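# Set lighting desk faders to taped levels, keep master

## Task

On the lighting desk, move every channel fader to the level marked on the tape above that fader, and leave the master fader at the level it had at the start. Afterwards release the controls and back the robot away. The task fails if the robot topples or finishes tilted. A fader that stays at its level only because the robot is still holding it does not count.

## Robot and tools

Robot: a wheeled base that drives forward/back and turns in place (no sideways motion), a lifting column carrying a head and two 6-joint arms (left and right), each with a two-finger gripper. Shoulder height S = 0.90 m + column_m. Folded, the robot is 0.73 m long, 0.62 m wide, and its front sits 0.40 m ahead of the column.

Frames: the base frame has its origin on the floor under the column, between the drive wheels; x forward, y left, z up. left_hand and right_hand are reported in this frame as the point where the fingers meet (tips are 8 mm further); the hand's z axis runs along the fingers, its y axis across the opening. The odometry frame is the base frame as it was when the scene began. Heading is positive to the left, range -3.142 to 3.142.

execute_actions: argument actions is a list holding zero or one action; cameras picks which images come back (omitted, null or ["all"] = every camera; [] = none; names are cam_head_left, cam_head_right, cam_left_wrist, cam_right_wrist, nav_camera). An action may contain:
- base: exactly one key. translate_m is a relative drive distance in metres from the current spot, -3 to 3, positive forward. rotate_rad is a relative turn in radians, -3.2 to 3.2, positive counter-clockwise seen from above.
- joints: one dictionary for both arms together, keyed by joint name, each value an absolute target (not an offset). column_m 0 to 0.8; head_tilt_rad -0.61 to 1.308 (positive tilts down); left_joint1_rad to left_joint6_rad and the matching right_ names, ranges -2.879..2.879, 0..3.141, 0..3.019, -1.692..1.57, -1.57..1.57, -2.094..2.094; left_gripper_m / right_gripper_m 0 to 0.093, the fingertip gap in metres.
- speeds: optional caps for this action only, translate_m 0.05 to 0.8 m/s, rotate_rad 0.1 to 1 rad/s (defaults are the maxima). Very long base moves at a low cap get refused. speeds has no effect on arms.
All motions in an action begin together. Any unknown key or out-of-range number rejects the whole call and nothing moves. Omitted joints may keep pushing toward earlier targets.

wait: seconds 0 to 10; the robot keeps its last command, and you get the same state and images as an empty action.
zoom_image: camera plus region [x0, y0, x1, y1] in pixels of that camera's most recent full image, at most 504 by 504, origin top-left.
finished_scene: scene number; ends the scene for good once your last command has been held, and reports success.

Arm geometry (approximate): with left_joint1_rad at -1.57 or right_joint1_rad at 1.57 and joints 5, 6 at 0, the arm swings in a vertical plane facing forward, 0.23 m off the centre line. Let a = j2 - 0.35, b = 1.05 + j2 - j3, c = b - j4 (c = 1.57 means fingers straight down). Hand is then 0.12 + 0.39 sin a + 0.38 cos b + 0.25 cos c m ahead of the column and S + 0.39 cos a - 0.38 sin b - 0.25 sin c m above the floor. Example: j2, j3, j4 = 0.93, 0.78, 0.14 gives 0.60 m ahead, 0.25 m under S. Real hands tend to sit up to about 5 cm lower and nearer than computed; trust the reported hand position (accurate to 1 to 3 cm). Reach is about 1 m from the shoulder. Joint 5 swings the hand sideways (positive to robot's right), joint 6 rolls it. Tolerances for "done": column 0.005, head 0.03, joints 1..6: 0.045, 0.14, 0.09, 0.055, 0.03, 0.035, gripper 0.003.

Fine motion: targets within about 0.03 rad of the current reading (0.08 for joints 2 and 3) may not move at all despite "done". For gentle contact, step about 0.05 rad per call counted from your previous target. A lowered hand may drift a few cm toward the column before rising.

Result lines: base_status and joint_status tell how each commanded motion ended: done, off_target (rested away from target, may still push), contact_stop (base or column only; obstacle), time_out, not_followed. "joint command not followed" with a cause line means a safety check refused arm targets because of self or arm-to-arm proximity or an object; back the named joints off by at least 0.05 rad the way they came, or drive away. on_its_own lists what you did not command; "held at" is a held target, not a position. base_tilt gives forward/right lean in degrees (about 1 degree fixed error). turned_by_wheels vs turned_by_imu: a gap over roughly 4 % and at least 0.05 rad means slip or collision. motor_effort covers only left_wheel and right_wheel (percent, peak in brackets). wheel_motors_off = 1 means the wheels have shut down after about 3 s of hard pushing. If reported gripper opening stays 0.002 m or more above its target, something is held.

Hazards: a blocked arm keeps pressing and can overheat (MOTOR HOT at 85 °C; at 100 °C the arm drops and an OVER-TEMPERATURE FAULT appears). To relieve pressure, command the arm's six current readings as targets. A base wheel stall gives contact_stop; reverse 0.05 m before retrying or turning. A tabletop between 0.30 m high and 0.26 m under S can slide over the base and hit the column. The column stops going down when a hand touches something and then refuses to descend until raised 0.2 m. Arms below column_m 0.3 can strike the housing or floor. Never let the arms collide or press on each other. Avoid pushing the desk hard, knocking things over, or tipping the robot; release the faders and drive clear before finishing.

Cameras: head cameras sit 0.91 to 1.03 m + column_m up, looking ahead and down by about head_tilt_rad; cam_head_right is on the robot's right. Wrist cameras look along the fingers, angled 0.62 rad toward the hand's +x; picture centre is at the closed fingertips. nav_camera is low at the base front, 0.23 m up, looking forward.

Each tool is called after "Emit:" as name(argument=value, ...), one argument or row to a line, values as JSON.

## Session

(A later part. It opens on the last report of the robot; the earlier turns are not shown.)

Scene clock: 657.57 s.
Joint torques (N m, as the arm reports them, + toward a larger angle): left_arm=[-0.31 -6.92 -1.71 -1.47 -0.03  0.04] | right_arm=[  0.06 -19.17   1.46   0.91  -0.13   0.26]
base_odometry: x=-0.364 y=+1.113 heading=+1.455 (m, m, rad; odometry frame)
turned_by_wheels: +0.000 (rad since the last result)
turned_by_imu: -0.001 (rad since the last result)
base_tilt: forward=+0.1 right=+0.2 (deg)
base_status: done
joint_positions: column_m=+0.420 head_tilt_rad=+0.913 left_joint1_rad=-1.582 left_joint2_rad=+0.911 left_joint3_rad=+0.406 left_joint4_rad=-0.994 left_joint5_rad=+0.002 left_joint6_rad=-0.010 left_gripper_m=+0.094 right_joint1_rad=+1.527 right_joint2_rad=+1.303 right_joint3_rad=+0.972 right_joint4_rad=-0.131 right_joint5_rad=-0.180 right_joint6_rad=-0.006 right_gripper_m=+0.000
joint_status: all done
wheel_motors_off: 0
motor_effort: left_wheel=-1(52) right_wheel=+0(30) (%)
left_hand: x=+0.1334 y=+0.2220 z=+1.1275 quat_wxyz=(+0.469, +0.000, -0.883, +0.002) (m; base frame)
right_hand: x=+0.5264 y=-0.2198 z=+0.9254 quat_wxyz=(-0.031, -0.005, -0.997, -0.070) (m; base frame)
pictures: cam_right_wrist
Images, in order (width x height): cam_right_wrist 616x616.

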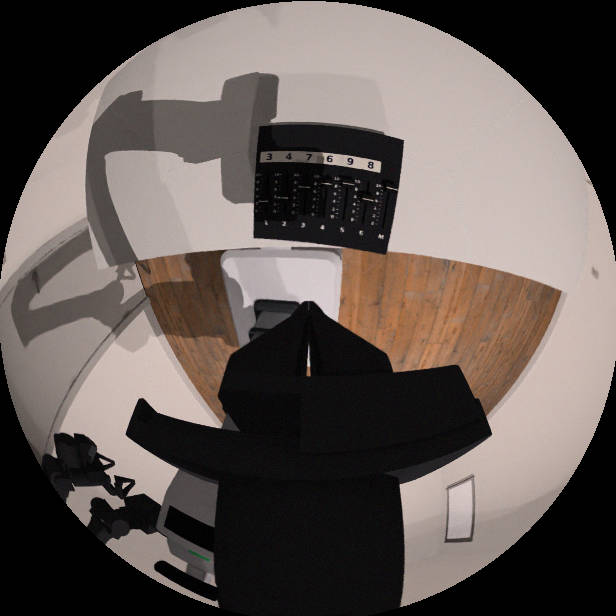

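Emit:
execute_actions(
  actions=[
    {"base": {"translate_m": 0.087}, "joints": {"column_m": 0.325}},
  ],
  cameras=[],
)

Emit:
execute_actions(
  actions=[
    {"joints": {"column_m": 0.298}},
  ],
  cameras=["cam_right_wrist"],
)

Scene clock: 692.67 s.
Joint torques (N m, as the arm reports them, + toward a larger angle): left_arm=[-0.37 -6.8  -1.81 -1.45 -0.03  0.04] | right_arm=[ -0.45 -18.16   1.44   0.68  -0.14   0.21]
base_odometry: x=-0.354 y=+1.199 heading=+1.456 (m, m, rad; odometry frame)
turned_by_wheels: +0.001 (rad since the last result)
turned_by_imu: -0.001 (rad since the last result)
base_tilt: forward=+0.3 right=+0.3 (deg)
base_status: done
joint_positions: column_m=+0.325 head_tilt_rad=+0.913 left_joint1_rad=-1.582 left_joint2_rad=+0.911 left_joint3_rad=+0.408 left_joint4_rad=-0.994 left_joint5_rad=+0.002 left_joint6_rad=-0.010 left_gripper_m=+0.094 right_joint1_rad=+1.527 right_joint2_rad=+1.303 right_joint3_rad=+0.973 right_joint4_rad=-0.131 right_joint5_rad=-0.180 right_joint6_rad=-0.006 right_gripper_m=+0.000
joint_status: all done
wheel_motors_off: 0
motor_effort: left_wheel=+4(58) right_wheel=-3(34) (%)
left_hand: x=+0.1347 y=+0.2220 z=+1.0322 quat_wxyz=(+0.467, +0.000, -0.884, +0.002) (m; base frame)
right_hand: x=+0.5271 y=-0.2198 z=+0.8306 quat_wxyz=(-0.032, -0.005, -0.997, -0.070) (m; base frame)
pictures: none
No camera images: the call's "cameras" was empty. Leave "cameras" out to get every camera's image.

Scene clock: 693.60 s.
Joint torques (N m, as the arm reports them, + toward a larger angle): left_arm=[-0.22 -6.87 -1.81 -1.45 -0.04  0.04] | right_arm=[ -0.76 -18.74   1.47   0.59  -0.11   0.24]
base_odometry: x=-0.354 y=+1.199 heading=+1.456 (m, m, rad; odometry frame)
turned_by_wheels: +0.000 (rad since the last result)
turned_by_imu: +0.000 (rad since the last result)
base_tilt: forward=+0.2 right=+0.2 (deg)
base_status: not commanded
joint_positions: column_m=+0.298 head_tilt_rad=+0.913 left_joint1_rad=-1.582 left_joint2_rad=+0.911 left_joint3_rad=+0.408 left_joint4_rad=-0.994 left_joint5_rad=+0.002 left_joint6_rad=-0.010 left_gripper_m=+0.094 right_joint1_rad=+1.527 right_joint2_rad=+1.303 right_joint3_rad=+0.973 right_joint4_rad=-0.131 right_joint5_rad=-0.180 right_joint6_rad=-0.006 right_gripper_m=+0.000
joint_status: all done
wheel_motors_off: 0
motor_effort: left_wheel=+6(7) right_wheel=-4(4) (%)
left_hand: x=+0.1347 y=+0.2220 z=+1.0052 quat_wxyz=(+0.467, +0.000, -0.884, +0.002) (m; base frame)
right_hand: x=+0.5271 y=-0.2198 z=+0.8036 quat_wxyz=(-0.032, -0.005, -0.997, -0.070) (m; base frame)
pictures: cam_right_wrist
Images, in order (width x height): cam_right_wrist 616x616.

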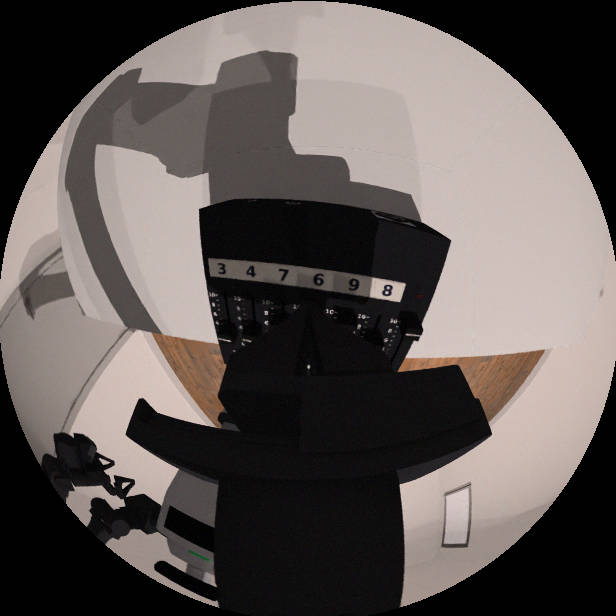

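Emit:
zoom_image(
  camera="cam_right_wrist",
  region=[200, 255, 430, 370],
)

Region (200, 255, 430, 370) of cam_right_wrist's 616x616 image, scaled by 2.191, with more detail than that image has.

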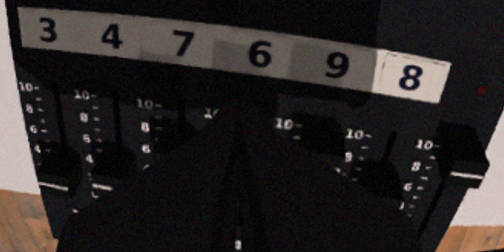

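Emit:
execute_actions(
  actions=[
    {"base": {"translate_m": -0.016}, "speeds": {"translate_m": 0.08}},
  ],
  cameras=[],
)

Emit:
execute_actions(
  actions=[
    {"base": {"translate_m": -0.07}, "joints": {"column_m": 0.42}},
  ],
  cameras=["cam_right_wrist"],
)

Scene clock: 704.20 s.
Joint torques (N m, as the arm reports them, + toward a larger angle): left_arm=[-0.37 -6.82 -1.71 -1.43 -0.03  0.04] | right_arm=[ -0.14 -18.97   1.19   0.59  -0.12   0.25]
base_odometry: x=-0.356 y=+1.183 heading=+1.456 (m, m, rad; odometry frame)
turned_by_wheels: +0.000 (rad since the last result)
turned_by_imu: -0.002 (rad since the last result)
base_tilt: forward=+0.2 right=+0.2 (deg)
base_status: done
joint_positions: column_m=+0.298 head_tilt_rad=+0.913 left_joint1_rad=-1.582 left_joint2_rad=+0.911 left_joint3_rad=+0.407 left_joint4_rad=-0.994 left_joint5_rad=+0.002 left_joint6_rad=-0.010 left_gripper_m=+0.094 right_joint1_rad=+1.526 right_joint2_rad=+1.303 right_joint3_rad=+0.974 right_joint4_rad=-0.131 right_joint5_rad=-0.180 right_joint6_rad=-0.006 right_gripper_m=+0.000
joint_status: not commanded
wheel_motors_off: 0
motor_effort: left_wheel=+0(47) right_wheel=-1(37) (%)
left_hand: x=+0.1341 y=+0.2220 z=+1.0054 quat_wxyz=(+0.468, +0.000, -0.884, +0.002) (m; base frame)
right_hand: x=+0.5278 y=-0.2200 z=+0.8037 quat_wxyz=(-0.032, -0.005, -0.997, -0.070) (m; base frame)
pictures: none
No camera images: the call's "cameras" was empty. Leave "cameras" out to get every camera's image.

Scene clock: 706.37 s.
Joint torques (N m, as the arm reports them, + toward a larger angle): left_arm=[-0.39 -6.75 -1.5  -1.45 -0.04  0.04] | right_arm=[ -0.29 -18.68   1.52   0.83  -0.11   0.24]
base_odometry: x=-0.364 y=+1.114 heading=+1.456 (m, m, rad; odometry frame)
turned_by_wheels: +0.000 (rad since the last result)
turned_by_imu: -0.001 (rad since the last result)
base_tilt: forward=+0.2 right=+0.3 (deg)
base_status: done
joint_positions: column_m=+0.420 head_tilt_rad=+0.913 left_joint1_rad=-1.582 left_joint2_rad=+0.910 left_joint3_rad=+0.405 left_joint4_rad=-0.994 left_joint5_rad=+0.002 left_joint6_rad=-0.010 left_gripper_m=+0.094 right_joint1_rad=+1.526 right_joint2_rad=+1.304 right_joint3_rad=+0.972 right_joint4_rad=-0.131 right_joint5_rad=-0.180 right_joint6_rad=-0.006 right_gripper_m=+0.000
joint_status: all done
wheel_motors_off: 0
motor_effort: left_wheel=-1(50) right_wheel=+0(32) (%)
left_hand: x=+0.1332 y=+0.2220 z=+1.1277 quat_wxyz=(+0.469, +0.000, -0.883, +0.002) (m; base frame)
right_hand: x=+0.5264 y=-0.2202 z=+0.9253 quat_wxyz=(-0.031, -0.005, -0.997, -0.070) (m; base frame)
pictures: cam_right_wrist
Images, in order (width x height): cam_right_wrist 616x616.

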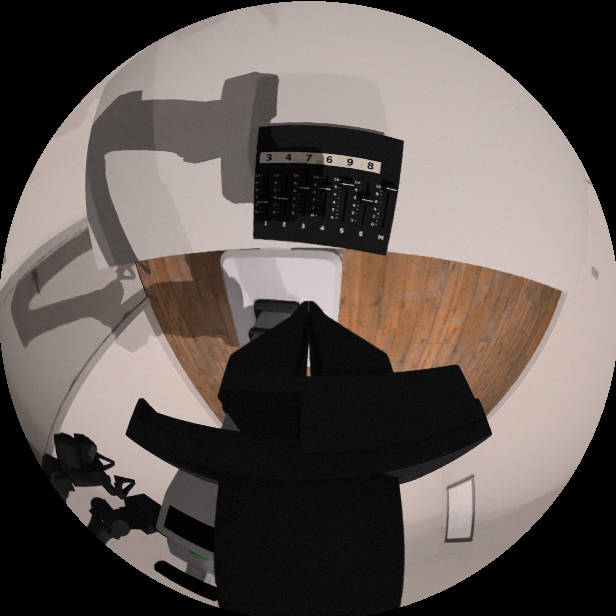

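Emit:
zoom_image(
  camera="cam_right_wrist",
  region=[250, 140, 410, 250],
)

Region (250, 140, 410, 250) of cam_right_wrist's 616x616 image, scaled by 3.150, with more detail than that image has; it fills the top 346 rows of this view, and the rest is white.

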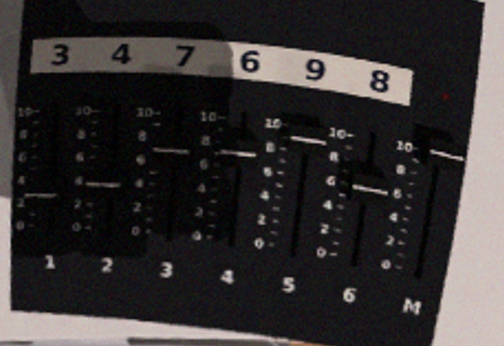

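Emit:
execute_actions(
  actions=[
    {"base": {"translate_m": 0.075}, "joints": {"column_m": 0.325}},
  ],
  cameras=[],
)

Emit:
execute_actions(
  actions=[
    {"joints": {"column_m": 0.298}},
  ],
  cameras=[],
)

Emit:
execute_actions(
  actions=[
    {"base": {"translate_m": -0.01}, "speeds": {"translate_m": 0.08}},
  ],
  cameras=[],
)

Emit:
execute_actions(
  actions=[
    {"base": {"translate_m": 0.006}, "joints": {"column_m": 0.33}},
  ],
  cameras=[],
)

Scene clock: 728.60 s.
Joint torques (N m, as the arm reports them, + toward a larger angle): left_arm=[-0.29 -6.76 -1.81 -1.42 -0.03  0.04] | right_arm=[  0.   -18.41   1.56   0.74  -0.15   0.3 ]
base_odometry: x=-0.356 y=+1.188 heading=+1.457 (m, m, rad; odometry frame)
turned_by_wheels: +0.001 (rad since the last result)
turned_by_imu: -0.001 (rad since the last result)
base_tilt: forward=+0.2 right=+0.2 (deg)
base_status: done
joint_positions: column_m=+0.325 head_tilt_rad=+0.913 left_joint1_rad=-1.582 left_joint2_rad=+0.910 left_joint3_rad=+0.409 left_joint4_rad=-0.994 left_joint5_rad=+0.002 left_joint6_rad=-0.010 left_gripper_m=+0.094 right_joint1_rad=+1.526 right_joint2_rad=+1.304 right_joint3_rad=+0.974 right_joint4_rad=-0.131 right_joint5_rad=-0.180 right_joint6_rad=-0.006 right_gripper_m=+0.000
joint_status: all done
wheel_motors_off: 0
motor_effort: left_wheel=+2(58) right_wheel=-3(39) (%)
left_hand: x=+0.1352 y=+0.2220 z=+1.0321 quat_wxyz=(+0.467, +0.000, -0.884, +0.002) (m; base frame)
right_hand: x=+0.5275 y=-0.2202 z=+0.8304 quat_wxyz=(-0.032, -0.005, -0.997, -0.070) (m; base frame)
pictures: none
No camera images: the call's "cameras" was empty. Leave "cameras" out to get every camera's image.

Scene clock: 729.53 s.
Joint torques (N m, as the arm reports them, + toward a larger angle): left_arm=[-0.29 -6.82 -1.89 -1.49 -0.03  0.04] | right_arm=[  0.29 -18.64   1.33   0.68  -0.14   0.26]
base_odometry: x=-0.356 y=+1.188 heading=+1.457 (m, m, rad; odometry frame)
turned_by_wheels: +0.000 (rad since the last result)
turned_by_imu: +0.000 (rad since the last result)
base_tilt: forward=+0.2 right=+0.3 (deg)
base_status: not commanded
joint_positions: column_m=+0.298 head_tilt_rad=+0.913 left_joint1_rad=-1.582 left_joint2_rad=+0.910 left_joint3_rad=+0.409 left_joint4_rad=-0.994 left_joint5_rad=+0.002 left_joint6_rad=-0.010 left_gripper_m=+0.094 right_joint1_rad=+1.526 right_joint2_rad=+1.303 right_joint3_rad=+0.974 right_joint4_rad=-0.131 right_joint5_rad=-0.180 right_joint6_rad=-0.006 right_gripper_m=+0.000
joint_status: all done
wheel_motors_off: 0
motor_effort: left_wheel=+4(5) right_wheel=-4(4) (%)
left_hand: x=+0.1352 y=+0.2220 z=+1.0051 quat_wxyz=(+0.467, +0.000, -0.884, +0.002) (m; base frame)
right_hand: x=+0.5278 y=-0.2202 z=+0.8037 quat_wxyz=(-0.032, -0.005, -0.997, -0.070) (m; base frame)
pictures: none
No camera images: the call's "cameras" was empty. Leave "cameras" out to get every camera's image.

Scene clock: 730.20 s.
Joint torques (N m, as the arm reports them, + toward a larger angle): left_arm=[-0.36 -6.64 -1.6  -1.43 -0.03  0.04] | right_arm=[ -0.13 -18.39   1.14   0.79  -0.16   0.26]
base_odometry: x=-0.357 y=+1.178 heading=+1.456 (m, m, rad; odometry frame)
turned_by_wheels: +0.000 (rad since the last result)
turned_by_imu: -0.001 (rad since the last result)
base_tilt: forward=+0.2 right=+0.3 (deg)
base_status: done
joint_positions: column_m=+0.298 head_tilt_rad=+0.913 left_joint1_rad=-1.582 left_joint2_rad=+0.910 left_joint3_rad=+0.406 left_joint4_rad=-0.994 left_joint5_rad=+0.002 left_joint6_rad=-0.010 left_gripper_m=+0.094 right_joint1_rad=+1.526 right_joint2_rad=+1.303 right_joint3_rad=+0.974 right_joint4_rad=-0.131 right_joint5_rad=-0.180 right_joint6_rad=-0.006 right_gripper_m=+0.000
joint_status: not commanded
wheel_motors_off: 0
motor_effort: left_wheel=-1(48) right_wheel=+0(37) (%)
left_hand: x=+0.1337 y=+0.2220 z=+1.0057 quat_wxyz=(+0.468, +0.000, -0.884, +0.002) (m; base frame)
right_hand: x=+0.5279 y=-0.2201 z=+0.8039 quat_wxyz=(-0.033, -0.005, -0.997, -0.070) (m; base frame)
pictures: none
No camera images: the call's "cameras" was empty. Leave "cameras" out to get every camera's image.

Scene clock: 731.20 s.
Joint torques (N m, as the arm reports them, + toward a larger angle): left_arm=[-0.46 -6.94 -1.88 -1.41 -0.04  0.05] | right_arm=[ -0.32 -18.45   1.31   0.69  -0.16   0.21]
base_odometry: x=-0.356 y=+1.184 heading=+1.457 (m, m, rad; odometry frame)
turned_by_wheels: +0.001 (rad since the last result)
turned_by_imu: +0.001 (rad since the last result)
base_tilt: forward=+0.2 right=+0.2 (deg)
base_status: done
joint_positions: column_m=+0.330 head_tilt_rad=+0.913 left_joint1_rad=-1.582 left_joint2_rad=+0.910 left_joint3_rad=+0.409 left_joint4_rad=-0.994 left_joint5_rad=+0.002 left_joint6_rad=-0.010 left_gripper_m=+0.094 right_joint1_rad=+1.526 right_joint2_rad=+1.304 right_joint3_rad=+0.975 right_joint4_rad=-0.131 right_joint5_rad=-0.180 right_joint6_rad=-0.006 right_gripper_m=+0.000
joint_status: all done
wheel_motors_off: 0
motor_effort: left_wheel=+2(61) right_wheel=-2(34) (%)
left_hand: x=+0.1355 y=+0.2220 z=+1.0369 quat_wxyz=(+0.467, +0.000, -0.884, +0.002) (m; base frame)
right_hand: x=+0.5279 y=-0.2202 z=+0.8354 quat_wxyz=(-0.032, -0.005, -0.997, -0.070) (m; base frame)
pictures: none
No camera images: the call's "cameras" was empty. Leave "cameras" out to get every camera's image.

Emit:
execute_actions(
  actions=[
    {"base": {"translate_m": -0.024}, "joints": {"right_joint1_rad": 1.46}},
  ],
  cameras=[],
)

Emit:
execute_actions(
  actions=[
    {"joints": {"column_m": 0.294}},
  ],
  cameras=["cam_right_wrist"],
)

Scene clock: 737.90 s.
Joint torques (N m, as the arm reports them, + toward a larger angle): left_arm=[-0.36 -6.66 -1.65 -1.43 -0.03  0.03] | right_arm=[  0.18 -18.4    1.42   0.75  -0.12   0.21]
base_odometry: x=-0.359 y=+1.160 heading=+1.457 (m, m, rad; odometry frame)
turned_by_wheels: +0.000 (rad since the last result)
turned_by_imu: -0.002 (rad since the last result)
base_tilt: forward=+0.2 right=+0.3 (deg)
base_status: done
joint_positions: column_m=+0.330 head_tilt_rad=+0.913 left_joint1_rad=-1.582 left_joint2_rad=+0.910 left_joint3_rad=+0.406 left_joint4_rad=-0.994 left_joint5_rad=+0.002 left_joint6_rad=-0.010 left_gripper_m=+0.094 right_joint1_rad=+1.454 right_joint2_rad=+1.304 right_joint3_rad=+0.973 right_joint4_rad=-0.131 right_joint5_rad=-0.180 right_joint6_rad=-0.006 right_gripper_m=+0.000
joint_status: all done
wheel_motors_off: 0
motor_effort: left_wheel=-1(45) right_wheel=+0(35) (%)
left_hand: x=+0.1339 y=+0.2220 z=+1.0375 quat_wxyz=(+0.468, +0.000, -0.884, +0.002) (m; base frame)
right_hand: x=+0.5261 y=-0.2611 z=+0.8360 quat_wxyz=(-0.033, -0.022, -0.998, -0.038) (m; base frame)
pictures: none
No camera images: the call's "cameras" was empty. Leave "cameras" out to get every camera's image.

Scene clock: 739.03 s.
Joint torques (N m, as the arm reports them, + toward a larger angle): left_arm=[-0.37 -6.95 -1.74 -1.43 -0.04  0.04] | right_arm=[ -0.39 -18.34   1.49   0.73  -0.05   0.32]
base_odometry: x=-0.359 y=+1.160 heading=+1.457 (m, m, rad; odometry frame)
turned_by_wheels: +0.000 (rad since the last result)
turned_by_imu: +0.000 (rad since the last result)
base_tilt: forward=+0.1 right=+0.3 (deg)
base_status: not commanded
joint_positions: column_m=+0.294 head_tilt_rad=+0.913 left_joint1_rad=-1.582 left_joint2_rad=+0.910 left_joint3_rad=+0.406 left_joint4_rad=-0.994 left_joint5_rad=+0.002 left_joint6_rad=-0.010 left_gripper_m=+0.094 right_joint1_rad=+1.454 right_joint2_rad=+1.298 right_joint3_rad=+0.972 right_joint4_rad=-0.131 right_joint5_rad=-0.180 right_joint6_rad=-0.006 right_gripper_m=+0.000
joint_status: all done
wheel_motors_off: 0
motor_effort: left_wheel=-1(1) right_wheel=-1(1) (%)
left_hand: x=+0.1339 y=+0.2220 z=+1.0016 quat_wxyz=(+0.468, +0.000, -0.884, +0.002) (m; base frame)
right_hand: x=+0.5284 y=-0.2609 z=+0.8027 quat_wxyz=(-0.036, -0.022, -0.998, -0.038) (m; base frame)
pictures: cam_right_wrist
Images, in order (width x height): cam_right_wrist 616x616.

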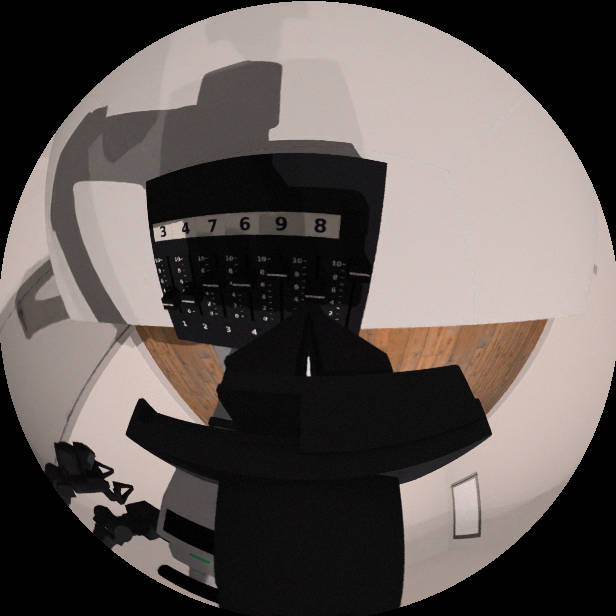

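Emit:
zoom_image(
  camera="cam_right_wrist",
  region=[150, 210, 390, 345],
)

Region (150, 210, 390, 345) of cam_right_wrist's 616x616 image, scaled by 2.100, with more detail than that image has; it fills the top 284 rows of this view, and the rest is white.

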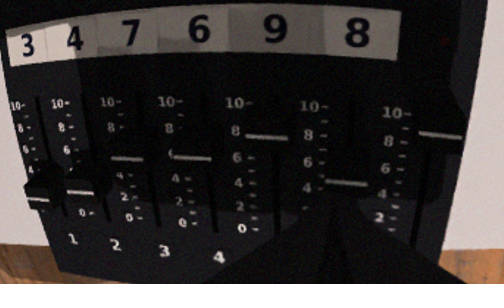

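Emit:
execute_actions(
  actions=[
    {"base": {"translate_m": 0.01}, "speeds": {"translate_m": 0.08}},
  ],
  cameras=[],
)

Emit:
execute_actions(
  actions=[
    {"base": {"translate_m": -0.006}, "joints": {"column_m": 0.325}},
  ],
  cameras=["cam_right_wrist"],
)

Scene clock: 755.70 s.
Joint torques (N m, as the arm reports them, + toward a larger angle): left_arm=[-0.28 -6.84 -1.8  -1.44 -0.03  0.04] | right_arm=[  0.11 -18.04   1.5    0.62  -0.14   0.25]
base_odometry: x=-0.358 y=+1.170 heading=+1.458 (m, m, rad; odometry frame)
turned_by_wheels: +0.001 (rad since the last result)
turned_by_imu: -0.001 (rad since the last result)
base_tilt: forward=+0.1 right=+0.4 (deg)
base_status: done
joint_positions: column_m=+0.294 head_tilt_rad=+0.913 left_joint1_rad=-1.582 left_joint2_rad=+0.910 left_joint3_rad=+0.409 left_joint4_rad=-0.994 left_joint5_rad=+0.002 left_joint6_rad=-0.010 left_gripper_m=+0.094 right_joint1_rad=+1.454 right_joint2_rad=+1.297 right_joint3_rad=+0.972 right_joint4_rad=-0.131 right_joint5_rad=-0.179 right_joint6_rad=-0.006 right_gripper_m=+0.000
joint_status: not commanded
wheel_motors_off: 0
motor_effort: left_wheel=+1(56) right_wheel=+0(32) (%)
left_hand: x=+0.1350 y=+0.2220 z=+1.0011 quat_wxyz=(+0.467, +0.000, -0.884, +0.002) (m; base frame)
right_hand: x=+0.5284 y=-0.2612 z=+0.8030 quat_wxyz=(-0.036, -0.022, -0.998, -0.037) (m; base frame)
pictures: none
No camera images: the call's "cameras" was empty. Leave "cameras" out to get every camera's image.

Scene clock: 756.70 s.
Joint torques (N m, as the arm reports them, + toward a larger angle): left_arm=[-0.33 -6.74 -1.59 -1.45 -0.04  0.03] | right_arm=[ -0.66 -19.02   1.61   0.7   -0.14   0.29]
base_odometry: x=-0.358 y=+1.164 heading=+1.458 (m, m, rad; odometry frame)
turned_by_wheels: +0.000 (rad since the last result)
turned_by_imu: -0.001 (rad since the last result)
base_tilt: forward=+0.0 right=+0.4 (deg)
base_status: done
joint_positions: column_m=+0.325 head_tilt_rad=+0.913 left_joint1_rad=-1.582 left_joint2_rad=+0.910 left_joint3_rad=+0.405 left_joint4_rad=-0.994 left_joint5_rad=+0.002 left_joint6_rad=-0.010 left_gripper_m=+0.094 right_joint1_rad=+1.454 right_joint2_rad=+1.299 right_joint3_rad=+0.972 right_joint4_rad=-0.131 right_joint5_rad=-0.179 right_joint6_rad=-0.006 right_gripper_m=+0.000
joint_status: all done
wheel_motors_off: 0
motor_effort: left_wheel=-2(49) right_wheel=+0(31) (%)
left_hand: x=+0.1332 y=+0.2220 z=+1.0327 quat_wxyz=(+0.469, +0.000, -0.883, +0.002) (m; base frame)
right_hand: x=+0.5273 y=-0.2612 z=+0.8329 quat_wxyz=(-0.035, -0.022, -0.998, -0.037) (m; base frame)
pictures: cam_right_wrist
Images, in order (width x height): cam_right_wrist 616x616.

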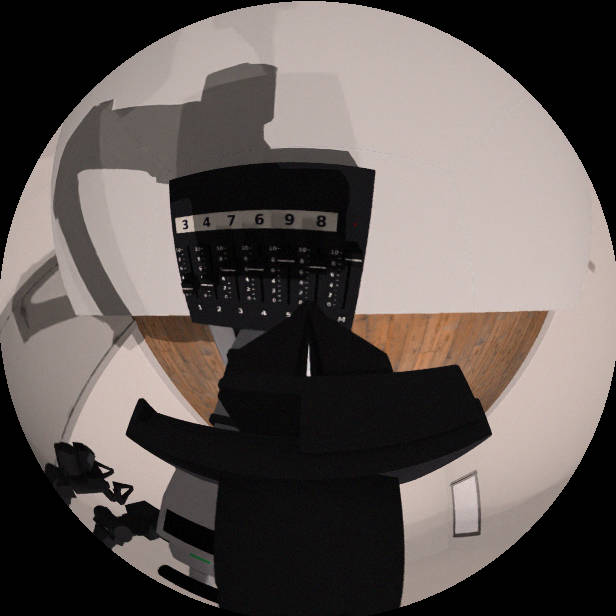

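Emit:
zoom_image(
  camera="cam_right_wrist",
  region=[165, 200, 385, 335],
)

Region (165, 200, 385, 335) of cam_right_wrist's 616x616 image, scaled by 2.291, with more detail than that image has; it fills the top 309 rows of this view, and the rest is white.

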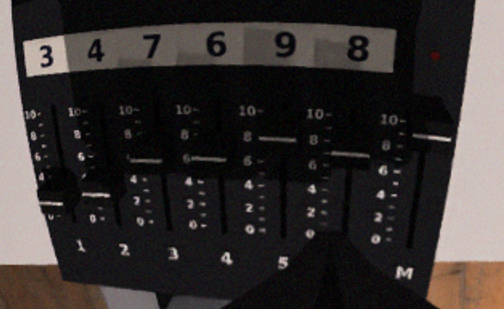

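Emit:
execute_actions(
  actions=[
    {"base": {"translate_m": 0.035}, "joints": {"right_joint1_rad": 1.52}},
  ],
  cameras=[],
)

Emit:
execute_actions(
  actions=[
    {"joints": {"column_m": 0.294}},
  ],
  cameras=["cam_right_wrist"],
)

Scene clock: 770.03 s.
Joint torques (N m, as the arm reports them, + toward a larger angle): left_arm=[-0.3  -6.8  -1.82 -1.44 -0.03  0.04] | right_arm=[ -0.71 -19.11   1.3    0.6   -0.15   0.24]
base_odometry: x=-0.354 y=+1.199 heading=+1.458 (m, m, rad; odometry frame)
turned_by_wheels: +0.001 (rad since the last result)
turned_by_imu: -0.001 (rad since the last result)
base_tilt: forward=+0.2 right=+0.3 (deg)
base_status: done
joint_positions: column_m=+0.325 head_tilt_rad=+0.913 left_joint1_rad=-1.582 left_joint2_rad=+0.911 left_joint3_rad=+0.409 left_joint4_rad=-0.994 left_joint5_rad=+0.002 left_joint6_rad=-0.010 left_gripper_m=+0.094 right_joint1_rad=+1.527 right_joint2_rad=+1.301 right_joint3_rad=+0.974 right_joint4_rad=-0.131 right_joint5_rad=-0.180 right_joint6_rad=-0.006 right_gripper_m=+0.000
joint_status: all done
wheel_motors_off: 0
motor_effort: left_wheel=+1(57) right_wheel=+0(36) (%)
left_hand: x=+0.1349 y=+0.2220 z=+1.0320 quat_wxyz=(+0.467, +0.000, -0.884, +0.002) (m; base frame)
right_hand: x=+0.5285 y=-0.2198 z=+0.8314 quat_wxyz=(-0.033, -0.005, -0.997, -0.070) (m; base frame)
pictures: none
No camera images: the call's "cameras" was empty. Leave "cameras" out to get every camera's image.

Scene clock: 771.03 s.
Joint torques (N m, as the arm reports them, + toward a larger angle): left_arm=[-0.38 -6.72 -1.84 -1.43 -0.03  0.04] | right_arm=[ -0.67 -18.76   1.23   0.71  -0.16   0.25]
base_odometry: x=-0.354 y=+1.199 heading=+1.458 (m, m, rad; odometry frame)
turned_by_wheels: +0.000 (rad since the last result)
turned_by_imu: +0.000 (rad since the last result)
base_tilt: forward=+0.2 right=+0.2 (deg)
base_status: not commanded
joint_positions: column_m=+0.294 head_tilt_rad=+0.913 left_joint1_rad=-1.582 left_joint2_rad=+0.911 left_joint3_rad=+0.409 left_joint4_rad=-0.994 left_joint5_rad=+0.002 left_joint6_rad=-0.010 left_gripper_m=+0.094 right_joint1_rad=+1.527 right_joint2_rad=+1.301 right_joint3_rad=+0.974 right_joint4_rad=-0.131 right_joint5_rad=-0.180 right_joint6_rad=-0.006 right_gripper_m=+0.000
joint_status: all done
wheel_motors_off: 0
motor_effort: left_wheel=+4(3) right_wheel=-3(4) (%)
left_hand: x=+0.1349 y=+0.2220 z=+1.0011 quat_wxyz=(+0.467, +0.000, -0.884, +0.002) (m; base frame)
right_hand: x=+0.5285 y=-0.2198 z=+0.8005 quat_wxyz=(-0.033, -0.005, -0.997, -0.070) (m; base frame)
pictures: cam_right_wrist
Images, in order (width x height): cam_right_wrist 616x616.

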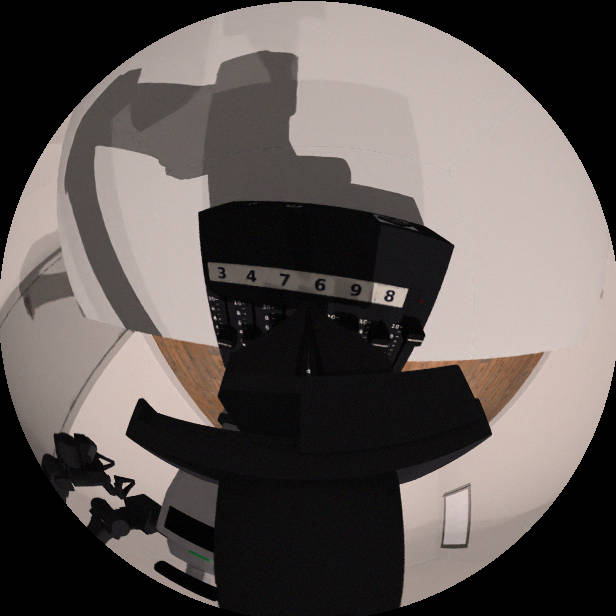

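Emit:
execute_actions(
  actions=[
    {"base": {"translate_m": -0.01}, "speeds": {"translate_m": 0.08}},
  ],
  cameras=[],
)

Emit:
execute_actions(
  actions=[
    {"base": {"translate_m": 0.005}, "joints": {"column_m": 0.325}},
  ],
  cameras=[],
)

Emit:
execute_actions(
  actions=[
    {"base": {"translate_m": -0.08}, "joints": {"column_m": 0.42}},
  ],
  cameras=["cam_right_wrist"],
)

Scene clock: 777.17 s.
Joint torques (N m, as the arm reports them, + toward a larger angle): left_arm=[-0.32 -6.8  -1.61 -1.45 -0.04  0.04] | right_arm=[ -0.83 -19.19   1.45   0.59  -0.14   0.23]
base_odometry: x=-0.355 y=+1.189 heading=+1.458 (m, m, rad; odometry frame)
turned_by_wheels: +0.000 (rad since the last result)
turned_by_imu: -0.002 (rad since the last result)
base_tilt: forward=+0.2 right=+0.2 (deg)
base_status: done
joint_positions: column_m=+0.294 head_tilt_rad=+0.913 left_joint1_rad=-1.582 left_joint2_rad=+0.911 left_joint3_rad=+0.406 left_joint4_rad=-0.994 left_joint5_rad=+0.002 left_joint6_rad=-0.010 left_gripper_m=+0.094 right_joint1_rad=+1.527 right_joint2_rad=+1.302 right_joint3_rad=+0.974 right_joint4_rad=-0.131 right_joint5_rad=-0.180 right_joint6_rad=-0.006 right_gripper_m=+0.000
joint_status: not commanded
wheel_motors_off: 0
motor_effort: left_wheel=+0(48) right_wheel=-1(35) (%)
left_hand: x=+0.1333 y=+0.2220 z=+1.0017 quat_wxyz=(+0.469, +0.000, -0.883, +0.002) (m; base frame)
right_hand: x=+0.5284 y=-0.2198 z=+0.8003 quat_wxyz=(-0.033, -0.005, -0.997, -0.070) (m; base frame)
pictures: none
No camera images: the call's "cameras" was empty. Leave "cameras" out to get every camera's image.

Scene clock: 778.17 s.
Joint torques (N m, as the arm reports them, + toward a larger angle): left_arm=[-0.31 -6.73 -1.89 -1.42 -0.03  0.04] | right_arm=[ -0.02 -18.9    1.23   0.78  -0.14   0.21]
base_odometry: x=-0.355 y=+1.194 heading=+1.459 (m, m, rad; odometry frame)
turned_by_wheels: +0.001 (rad since the last result)
turned_by_imu: +0.000 (rad since the last result)
base_tilt: forward=+0.1 right=+0.2 (deg)
base_status: done
joint_positions: column_m=+0.325 head_tilt_rad=+0.913 left_joint1_rad=-1.582 left_joint2_rad=+0.911 left_joint3_rad=+0.409 left_joint4_rad=-0.994 left_joint5_rad=+0.002 left_joint6_rad=-0.010 left_gripper_m=+0.094 right_joint1_rad=+1.526 right_joint2_rad=+1.304 right_joint3_rad=+0.976 right_joint4_rad=-0.131 right_joint5_rad=-0.180 right_joint6_rad=-0.006 right_gripper_m=+0.000
joint_status: all done
wheel_motors_off: 0
motor_effort: left_wheel=+1(59) right_wheel=-3(33) (%)
left_hand: x=+0.1352 y=+0.2220 z=+1.0319 quat_wxyz=(+0.467, +0.000, -0.884, +0.002) (m; base frame)
right_hand: x=+0.5286 y=-0.2200 z=+0.8305 quat_wxyz=(-0.033, -0.005, -0.997, -0.070) (m; base frame)
pictures: none
No camera images: the call's "cameras" was empty. Leave "cameras" out to get every camera's image.

Scene clock: 780.00 s.
Joint torques (N m, as the arm reports them, + toward a larger angle): left_arm=[-0.39 -6.79 -1.69 -1.44 -0.04  0.03] | right_arm=[ -0.03 -18.94   1.44   0.72  -0.14   0.27]
base_odometry: x=-0.364 y=+1.115 heading=+1.458 (m, m, rad; odometry frame)
turned_by_wheels: +0.000 (rad since the last result)
turned_by_imu: -0.001 (rad since the last result)
base_tilt: forward=+0.1 right=+0.2 (deg)
base_status: done
joint_positions: column_m=+0.420 head_tilt_rad=+0.913 left_joint1_rad=-1.582 left_joint2_rad=+0.910 left_joint3_rad=+0.406 left_joint4_rad=-0.994 left_joint5_rad=+0.002 left_joint6_rad=-0.010 left_gripper_m=+0.094 right_joint1_rad=+1.526 right_joint2_rad=+1.305 right_joint3_rad=+0.973 right_joint4_rad=-0.131 right_joint5_rad=-0.180 right_joint6_rad=-0.006 right_gripper_m=+0.000
joint_status: all done
wheel_motors_off: 0
motor_effort: left_wheel=+1(48) right_wheel=+0(33) (%)
left_hand: x=+0.1336 y=+0.2220 z=+1.1276 quat_wxyz=(+0.468, +0.000, -0.884, +0.002) (m; base frame)
right_hand: x=+0.5265 y=-0.2202 z=+0.9248 quat_wxyz=(-0.031, -0.005, -0.997, -0.070) (m; base frame)
pictures: cam_right_wrist
Images, in order (width x height): cam_right_wrist 616x616.

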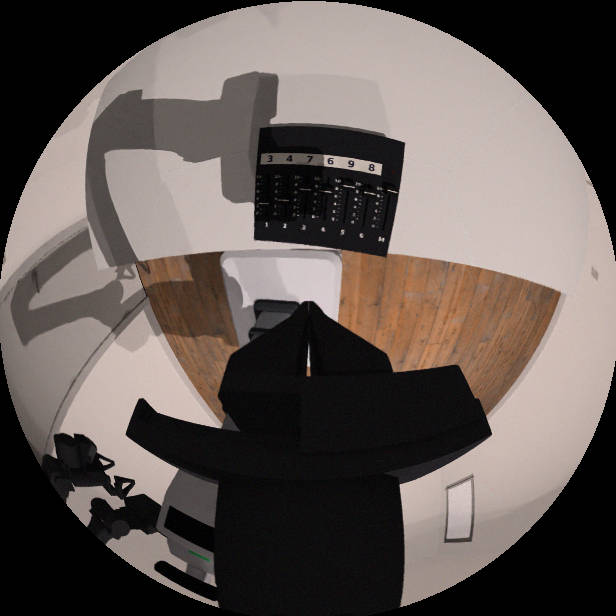

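Emit:
zoom_image(
  camera="cam_right_wrist",
  region=[250, 140, 410, 250],
)

Region (250, 140, 410, 250) of cam_right_wrist's 616x616 image, scaled by 3.150, with more detail than that image has; it fills the top 346 rows of this view, and the rest is white.

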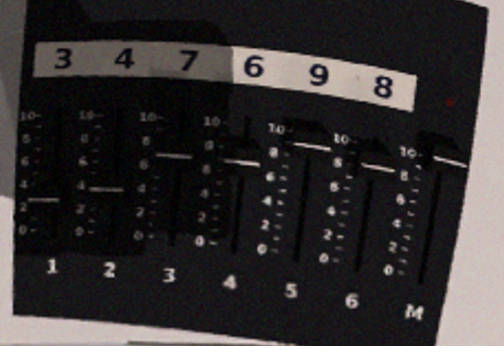

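Emit:
zoom_image(
  camera="cam_right_wrist",
  region=[300, 170, 390, 235],
)

Region (300, 170, 390, 235) of cam_right_wrist's 616x616 image, scaled by 5.600, with more detail than that image has.

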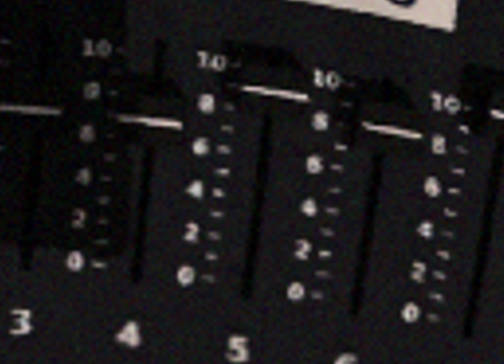

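Emit:
execute_actions(
  actions=[
    {"base": {"translate_m": 0.081}, "joints": {"column_m": 0.325}},
  ],
  cameras=[],
)

Emit:
execute_actions(
  actions=[
    {"joints": {"column_m": 0.292}},
  ],
  cameras=[],
)

Emit:
execute_actions(
  actions=[
    {"base": {"translate_m": -0.01}, "speeds": {"translate_m": 0.08}},
  ],
  cameras=[],
)

Emit:
execute_actions(
  actions=[
    {"base": {"translate_m": 0.005}, "joints": {"column_m": 0.325}},
  ],
  cameras=[],
)

Emit:
execute_actions(
  actions=[
    {"base": {"translate_m": -0.077}, "joints": {"column_m": 0.42}},
  ],
  cameras=["cam_right_wrist"],
)

Scene clock: 803.00 s.
Joint torques (N m, as the arm reports them, + toward a larger angle): left_arm=[-0.28 -6.92 -1.86 -1.46 -0.03  0.05] | right_arm=[ -0.33 -19.5    1.31   0.52  -0.15   0.27]
base_odometry: x=-0.355 y=+1.195 heading=+1.459 (m, m, rad; odometry frame)
turned_by_wheels: +0.001 (rad since the last result)
turned_by_imu: -0.001 (rad since the last result)
base_tilt: forward=+0.1 right=+0.3 (deg)
base_status: done
joint_positions: column_m=+0.325 head_tilt_rad=+0.913 left_joint1_rad=-1.582 left_joint2_rad=+0.911 left_joint3_rad=+0.409 left_joint4_rad=-0.994 left_joint5_rad=+0.002 left_joint6_rad=-0.010 left_gripper_m=+0.094 right_joint1_rad=+1.526 right_joint2_rad=+1.305 right_joint3_rad=+0.976 right_joint4_rad=-0.131 right_joint5_rad=-0.180 right_joint6_rad=-0.006 right_gripper_m=+0.000
joint_status: all done
wheel_motors_off: 0
motor_effort: left_wheel=+1(59) right_wheel=-2(36) (%)
left_hand: x=+0.1353 y=+0.2220 z=+1.0320 quat_wxyz=(+0.467, +0.000, -0.884, +0.002) (m; base frame)
right_hand: x=+0.5283 y=-0.2202 z=+0.8302 quat_wxyz=(-0.033, -0.005, -0.997, -0.070) (m; base frame)
pictures: none
No camera images: the call's "cameras" was empty. Leave "cameras" out to get every camera's image.

Scene clock: 804.03 s.
Joint torques (N m, as the arm reports them, + toward a larger angle): left_arm=[-0.33 -6.78 -1.9  -1.44 -0.04  0.05] | right_arm=[  0.31 -19.33   1.34   0.72  -0.11   0.27]
base_odometry: x=-0.355 y=+1.195 heading=+1.459 (m, m, rad; odometry frame)
turned_by_wheels: +0.000 (rad since the last result)
turned_by_imu: +0.000 (rad since the last result)
base_tilt: forward=+0.1 right=+0.2 (deg)
base_status: not commanded
joint_positions: column_m=+0.292 head_tilt_rad=+0.913 left_joint1_rad=-1.582 left_joint2_rad=+0.911 left_joint3_rad=+0.409 left_joint4_rad=-0.994 left_joint5_rad=+0.002 left_joint6_rad=-0.010 left_gripper_m=+0.094 right_joint1_rad=+1.526 right_joint2_rad=+1.305 right_joint3_rad=+0.976 right_joint4_rad=-0.131 right_joint5_rad=-0.180 right_joint6_rad=-0.006 right_gripper_m=+0.000
joint_status: all done
wheel_motors_off: 0
motor_effort: left_wheel=+4(5) right_wheel=-4(4) (%)
left_hand: x=+0.1353 y=+0.2220 z=+0.9990 quat_wxyz=(+0.467, +0.000, -0.884, +0.002) (m; base frame)
right_hand: x=+0.5283 y=-0.2202 z=+0.7972 quat_wxyz=(-0.033, -0.005, -0.997, -0.070) (m; base frame)
pictures: none
No camera images: the call's "cameras" was empty. Leave "cameras" out to get every camera's image.

Scene clock: 804.83 s.
Joint torques (N m, as the arm reports them, + toward a larger angle): left_arm=[-0.28 -7.08 -1.66 -1.46 -0.04  0.05] | right_arm=[  0.06 -19.15   1.26   0.81  -0.11   0.29]
base_odometry: x=-0.356 y=+1.185 heading=+1.459 (m, m, rad; odometry frame)
turned_by_wheels: +0.000 (rad since the last result)
turned_by_imu: -0.001 (rad since the last result)
base_tilt: forward=+0.2 right=+0.2 (deg)
base_status: done
joint_positions: column_m=+0.292 head_tilt_rad=+0.913 left_joint1_rad=-1.582 left_joint2_rad=+0.910 left_joint3_rad=+0.406 left_joint4_rad=-0.994 left_joint5_rad=+0.002 left_joint6_rad=-0.010 left_gripper_m=+0.094 right_joint1_rad=+1.525 right_joint2_rad=+1.304 right_joint3_rad=+0.976 right_joint4_rad=-0.131 right_joint5_rad=-0.180 right_joint6_rad=-0.006 right_gripper_m=+0.000
joint_status: not commanded
wheel_motors_off: 0
motor_effort: left_wheel=-1(47) right_wheel=+0(34) (%)
left_hand: x=+0.1336 y=+0.2220 z=+0.9996 quat_wxyz=(+0.468, +0.000, -0.884, +0.002) (m; base frame)
right_hand: x=+0.5287 y=-0.2205 z=+0.7975 quat_wxyz=(-0.033, -0.005, -0.997, -0.070) (m; base frame)
pictures: none
No camera images: the call's "cameras" was empty. Leave "cameras" out to get every camera's image.

Scene clock: 805.87 s.
Joint torques (N m, as the arm reports them, + toward a larger angle): left_arm=[-0.36 -6.83 -1.84 -1.45 -0.03  0.04] | right_arm=[ -0.58 -19.48   1.22   0.64  -0.1    0.23]
base_odometry: x=-0.355 y=+1.190 heading=+1.460 (m, m, rad; odometry frame)
turned_by_wheels: +0.001 (rad since the last result)
turned_by_imu: +0.000 (rad since the last result)
base_tilt: forward=+0.1 right=+0.3 (deg)
base_status: done
joint_positions: column_m=+0.325 head_tilt_rad=+0.913 left_joint1_rad=-1.582 left_joint2_rad=+0.911 left_joint3_rad=+0.409 left_joint4_rad=-0.994 left_joint5_rad=+0.002 left_joint6_rad=-0.010 left_gripper_m=+0.094 right_joint1_rad=+1.525 right_joint2_rad=+1.305 right_joint3_rad=+0.977 right_joint4_rad=-0.131 right_joint5_rad=-0.180 right_joint6_rad=-0.006 right_gripper_m=+0.000
joint_status: all done
wheel_motors_off: 0
motor_effort: left_wheel=+1(57) right_wheel=-2(34) (%)
left_hand: x=+0.1350 y=+0.2220 z=+1.0320 quat_wxyz=(+0.467, +0.000, -0.884, +0.002) (m; base frame)
right_hand: x=+0.5289 y=-0.2205 z=+0.8301 quat_wxyz=(-0.033, -0.005, -0.997, -0.070) (m; base frame)
pictures: none
No camera images: the call's "cameras" was empty. Leave "cameras" out to get every camera's image.

Scene clock: 807.70 s.
Joint torques (N m, as the arm reports them, + toward a larger angle): left_arm=[-0.39 -6.67 -1.58 -1.42 -0.03  0.04] | right_arm=[ -0.39 -19.2    1.32   0.61  -0.13   0.23]
base_odometry: x=-0.364 y=+1.114 heading=+1.459 (m, m, rad; odometry frame)
turned_by_wheels: +0.000 (rad since the last result)
turned_by_imu: -0.001 (rad since the last result)
base_tilt: forward=+0.2 right=+0.3 (deg)
base_status: done
joint_positions: column_m=+0.420 head_tilt_rad=+0.913 left_joint1_rad=-1.582 left_joint2_rad=+0.911 left_joint3_rad=+0.406 left_joint4_rad=-0.994 left_joint5_rad=+0.002 left_joint6_rad=-0.010 left_gripper_m=+0.094 right_joint1_rad=+1.525 right_joint2_rad=+1.306 right_joint3_rad=+0.974 right_joint4_rad=-0.131 right_joint5_rad=-0.180 right_joint6_rad=-0.006 right_gripper_m=+0.000
joint_status: all done
wheel_motors_off: 0
motor_effort: left_wheel=-1(53) right_wheel=+0(35) (%)
left_hand: x=+0.1333 y=+0.2220 z=+1.1276 quat_wxyz=(+0.469, +0.000, -0.883, +0.002) (m; base frame)
right_hand: x=+0.5269 y=-0.2204 z=+0.9247 quat_wxyz=(-0.031, -0.005, -0.997, -0.070) (m; base frame)
pictures: cam_right_wrist
Images, in order (width x height): cam_right_wrist 616x616.

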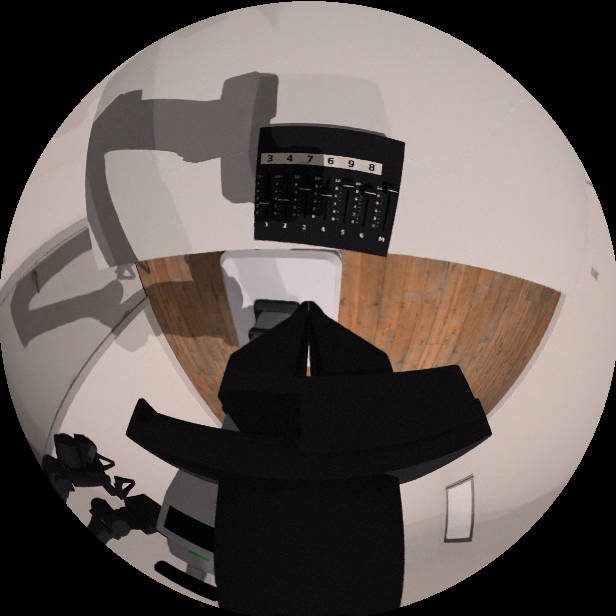

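Emit:
zoom_image(
  camera="cam_right_wrist",
  region=[250, 165, 400, 245],
)

Region (250, 165, 400, 245) of cam_right_wrist's 616x616 image, scaled by 3.360, with more detail than that image has; it fills the top 269 rows of this view, and the rest is white.

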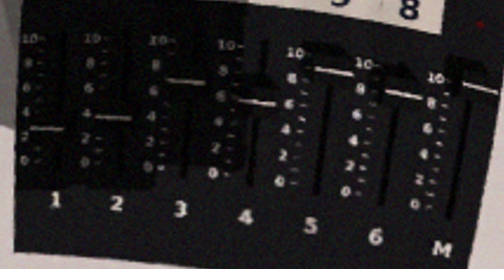

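Emit:
execute_actions(
  actions=[
    {"base": {"translate_m": -0.3}, "joints": {"right_joint1_rad": 1.57, "right_joint2_rad": 0.85, "right_joint3_rad": 0.42, "right_joint4_rad": -0.978, "right_joint5_rad": 0.0}},
  ],
  cameras=["cam_head_left"],
)

Scene clock: 819.33 s.
Joint torques (N m, as the arm reports them, + toward a larger angle): left_arm=[-0.31 -6.84 -1.53 -1.44 -0.03  0.04] | right_arm=[ 0.34 -9.82 -0.28 -1.73  0.04  0.27]
base_odometry: x=-0.397 y=+0.816 heading=+1.459 (m, m, rad; odometry frame)
turned_by_wheels: +0.000 (rad since the last result)
turned_by_imu: -0.003 (rad since the last result)
base_tilt: forward=+0.1 right=+0.4 (deg)
base_status: done
joint_positions: column_m=+0.420 head_tilt_rad=+0.913 left_joint1_rad=-1.582 left_joint2_rad=+0.910 left_joint3_rad=+0.405 left_joint4_rad=-0.994 left_joint5_rad=+0.002 left_joint6_rad=-0.010 left_gripper_m=+0.094 right_joint1_rad=+1.573 right_joint2_rad=+0.852 right_joint3_rad=+0.413 right_joint4_rad=-0.963 right_joint5_rad=-0.002 right_joint6_rad=-0.006 right_gripper_m=+0.000
joint_status: all done
wheel_motors_off: 0
motor_effort: left_wheel=+1(46) right_wheel=+0(31) (%)
left_hand: x=+0.1330 y=+0.2220 z=+1.1278 quat_wxyz=(+0.469, +0.000, -0.883, +0.002) (m; base frame)
right_hand: x=+0.1533 y=-0.2247 z=+1.1214 quat_wxyz=(+0.426, +0.003, -0.905, -0.003) (m; base frame)
pictures: cam_head_left
Images, in order (width x height): cam_head_left 504x504.

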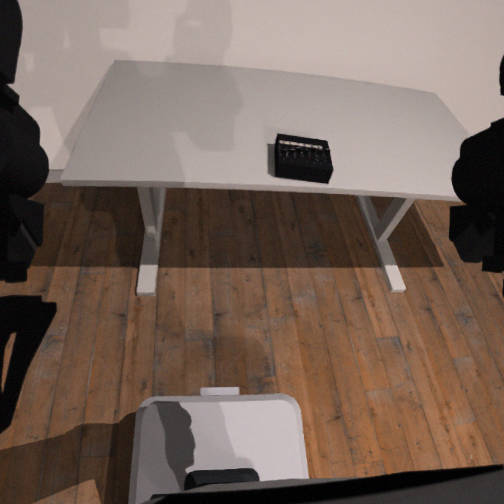

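Emit:
finished_scene(
  scene=1,
)

The scene is finished: the task was done.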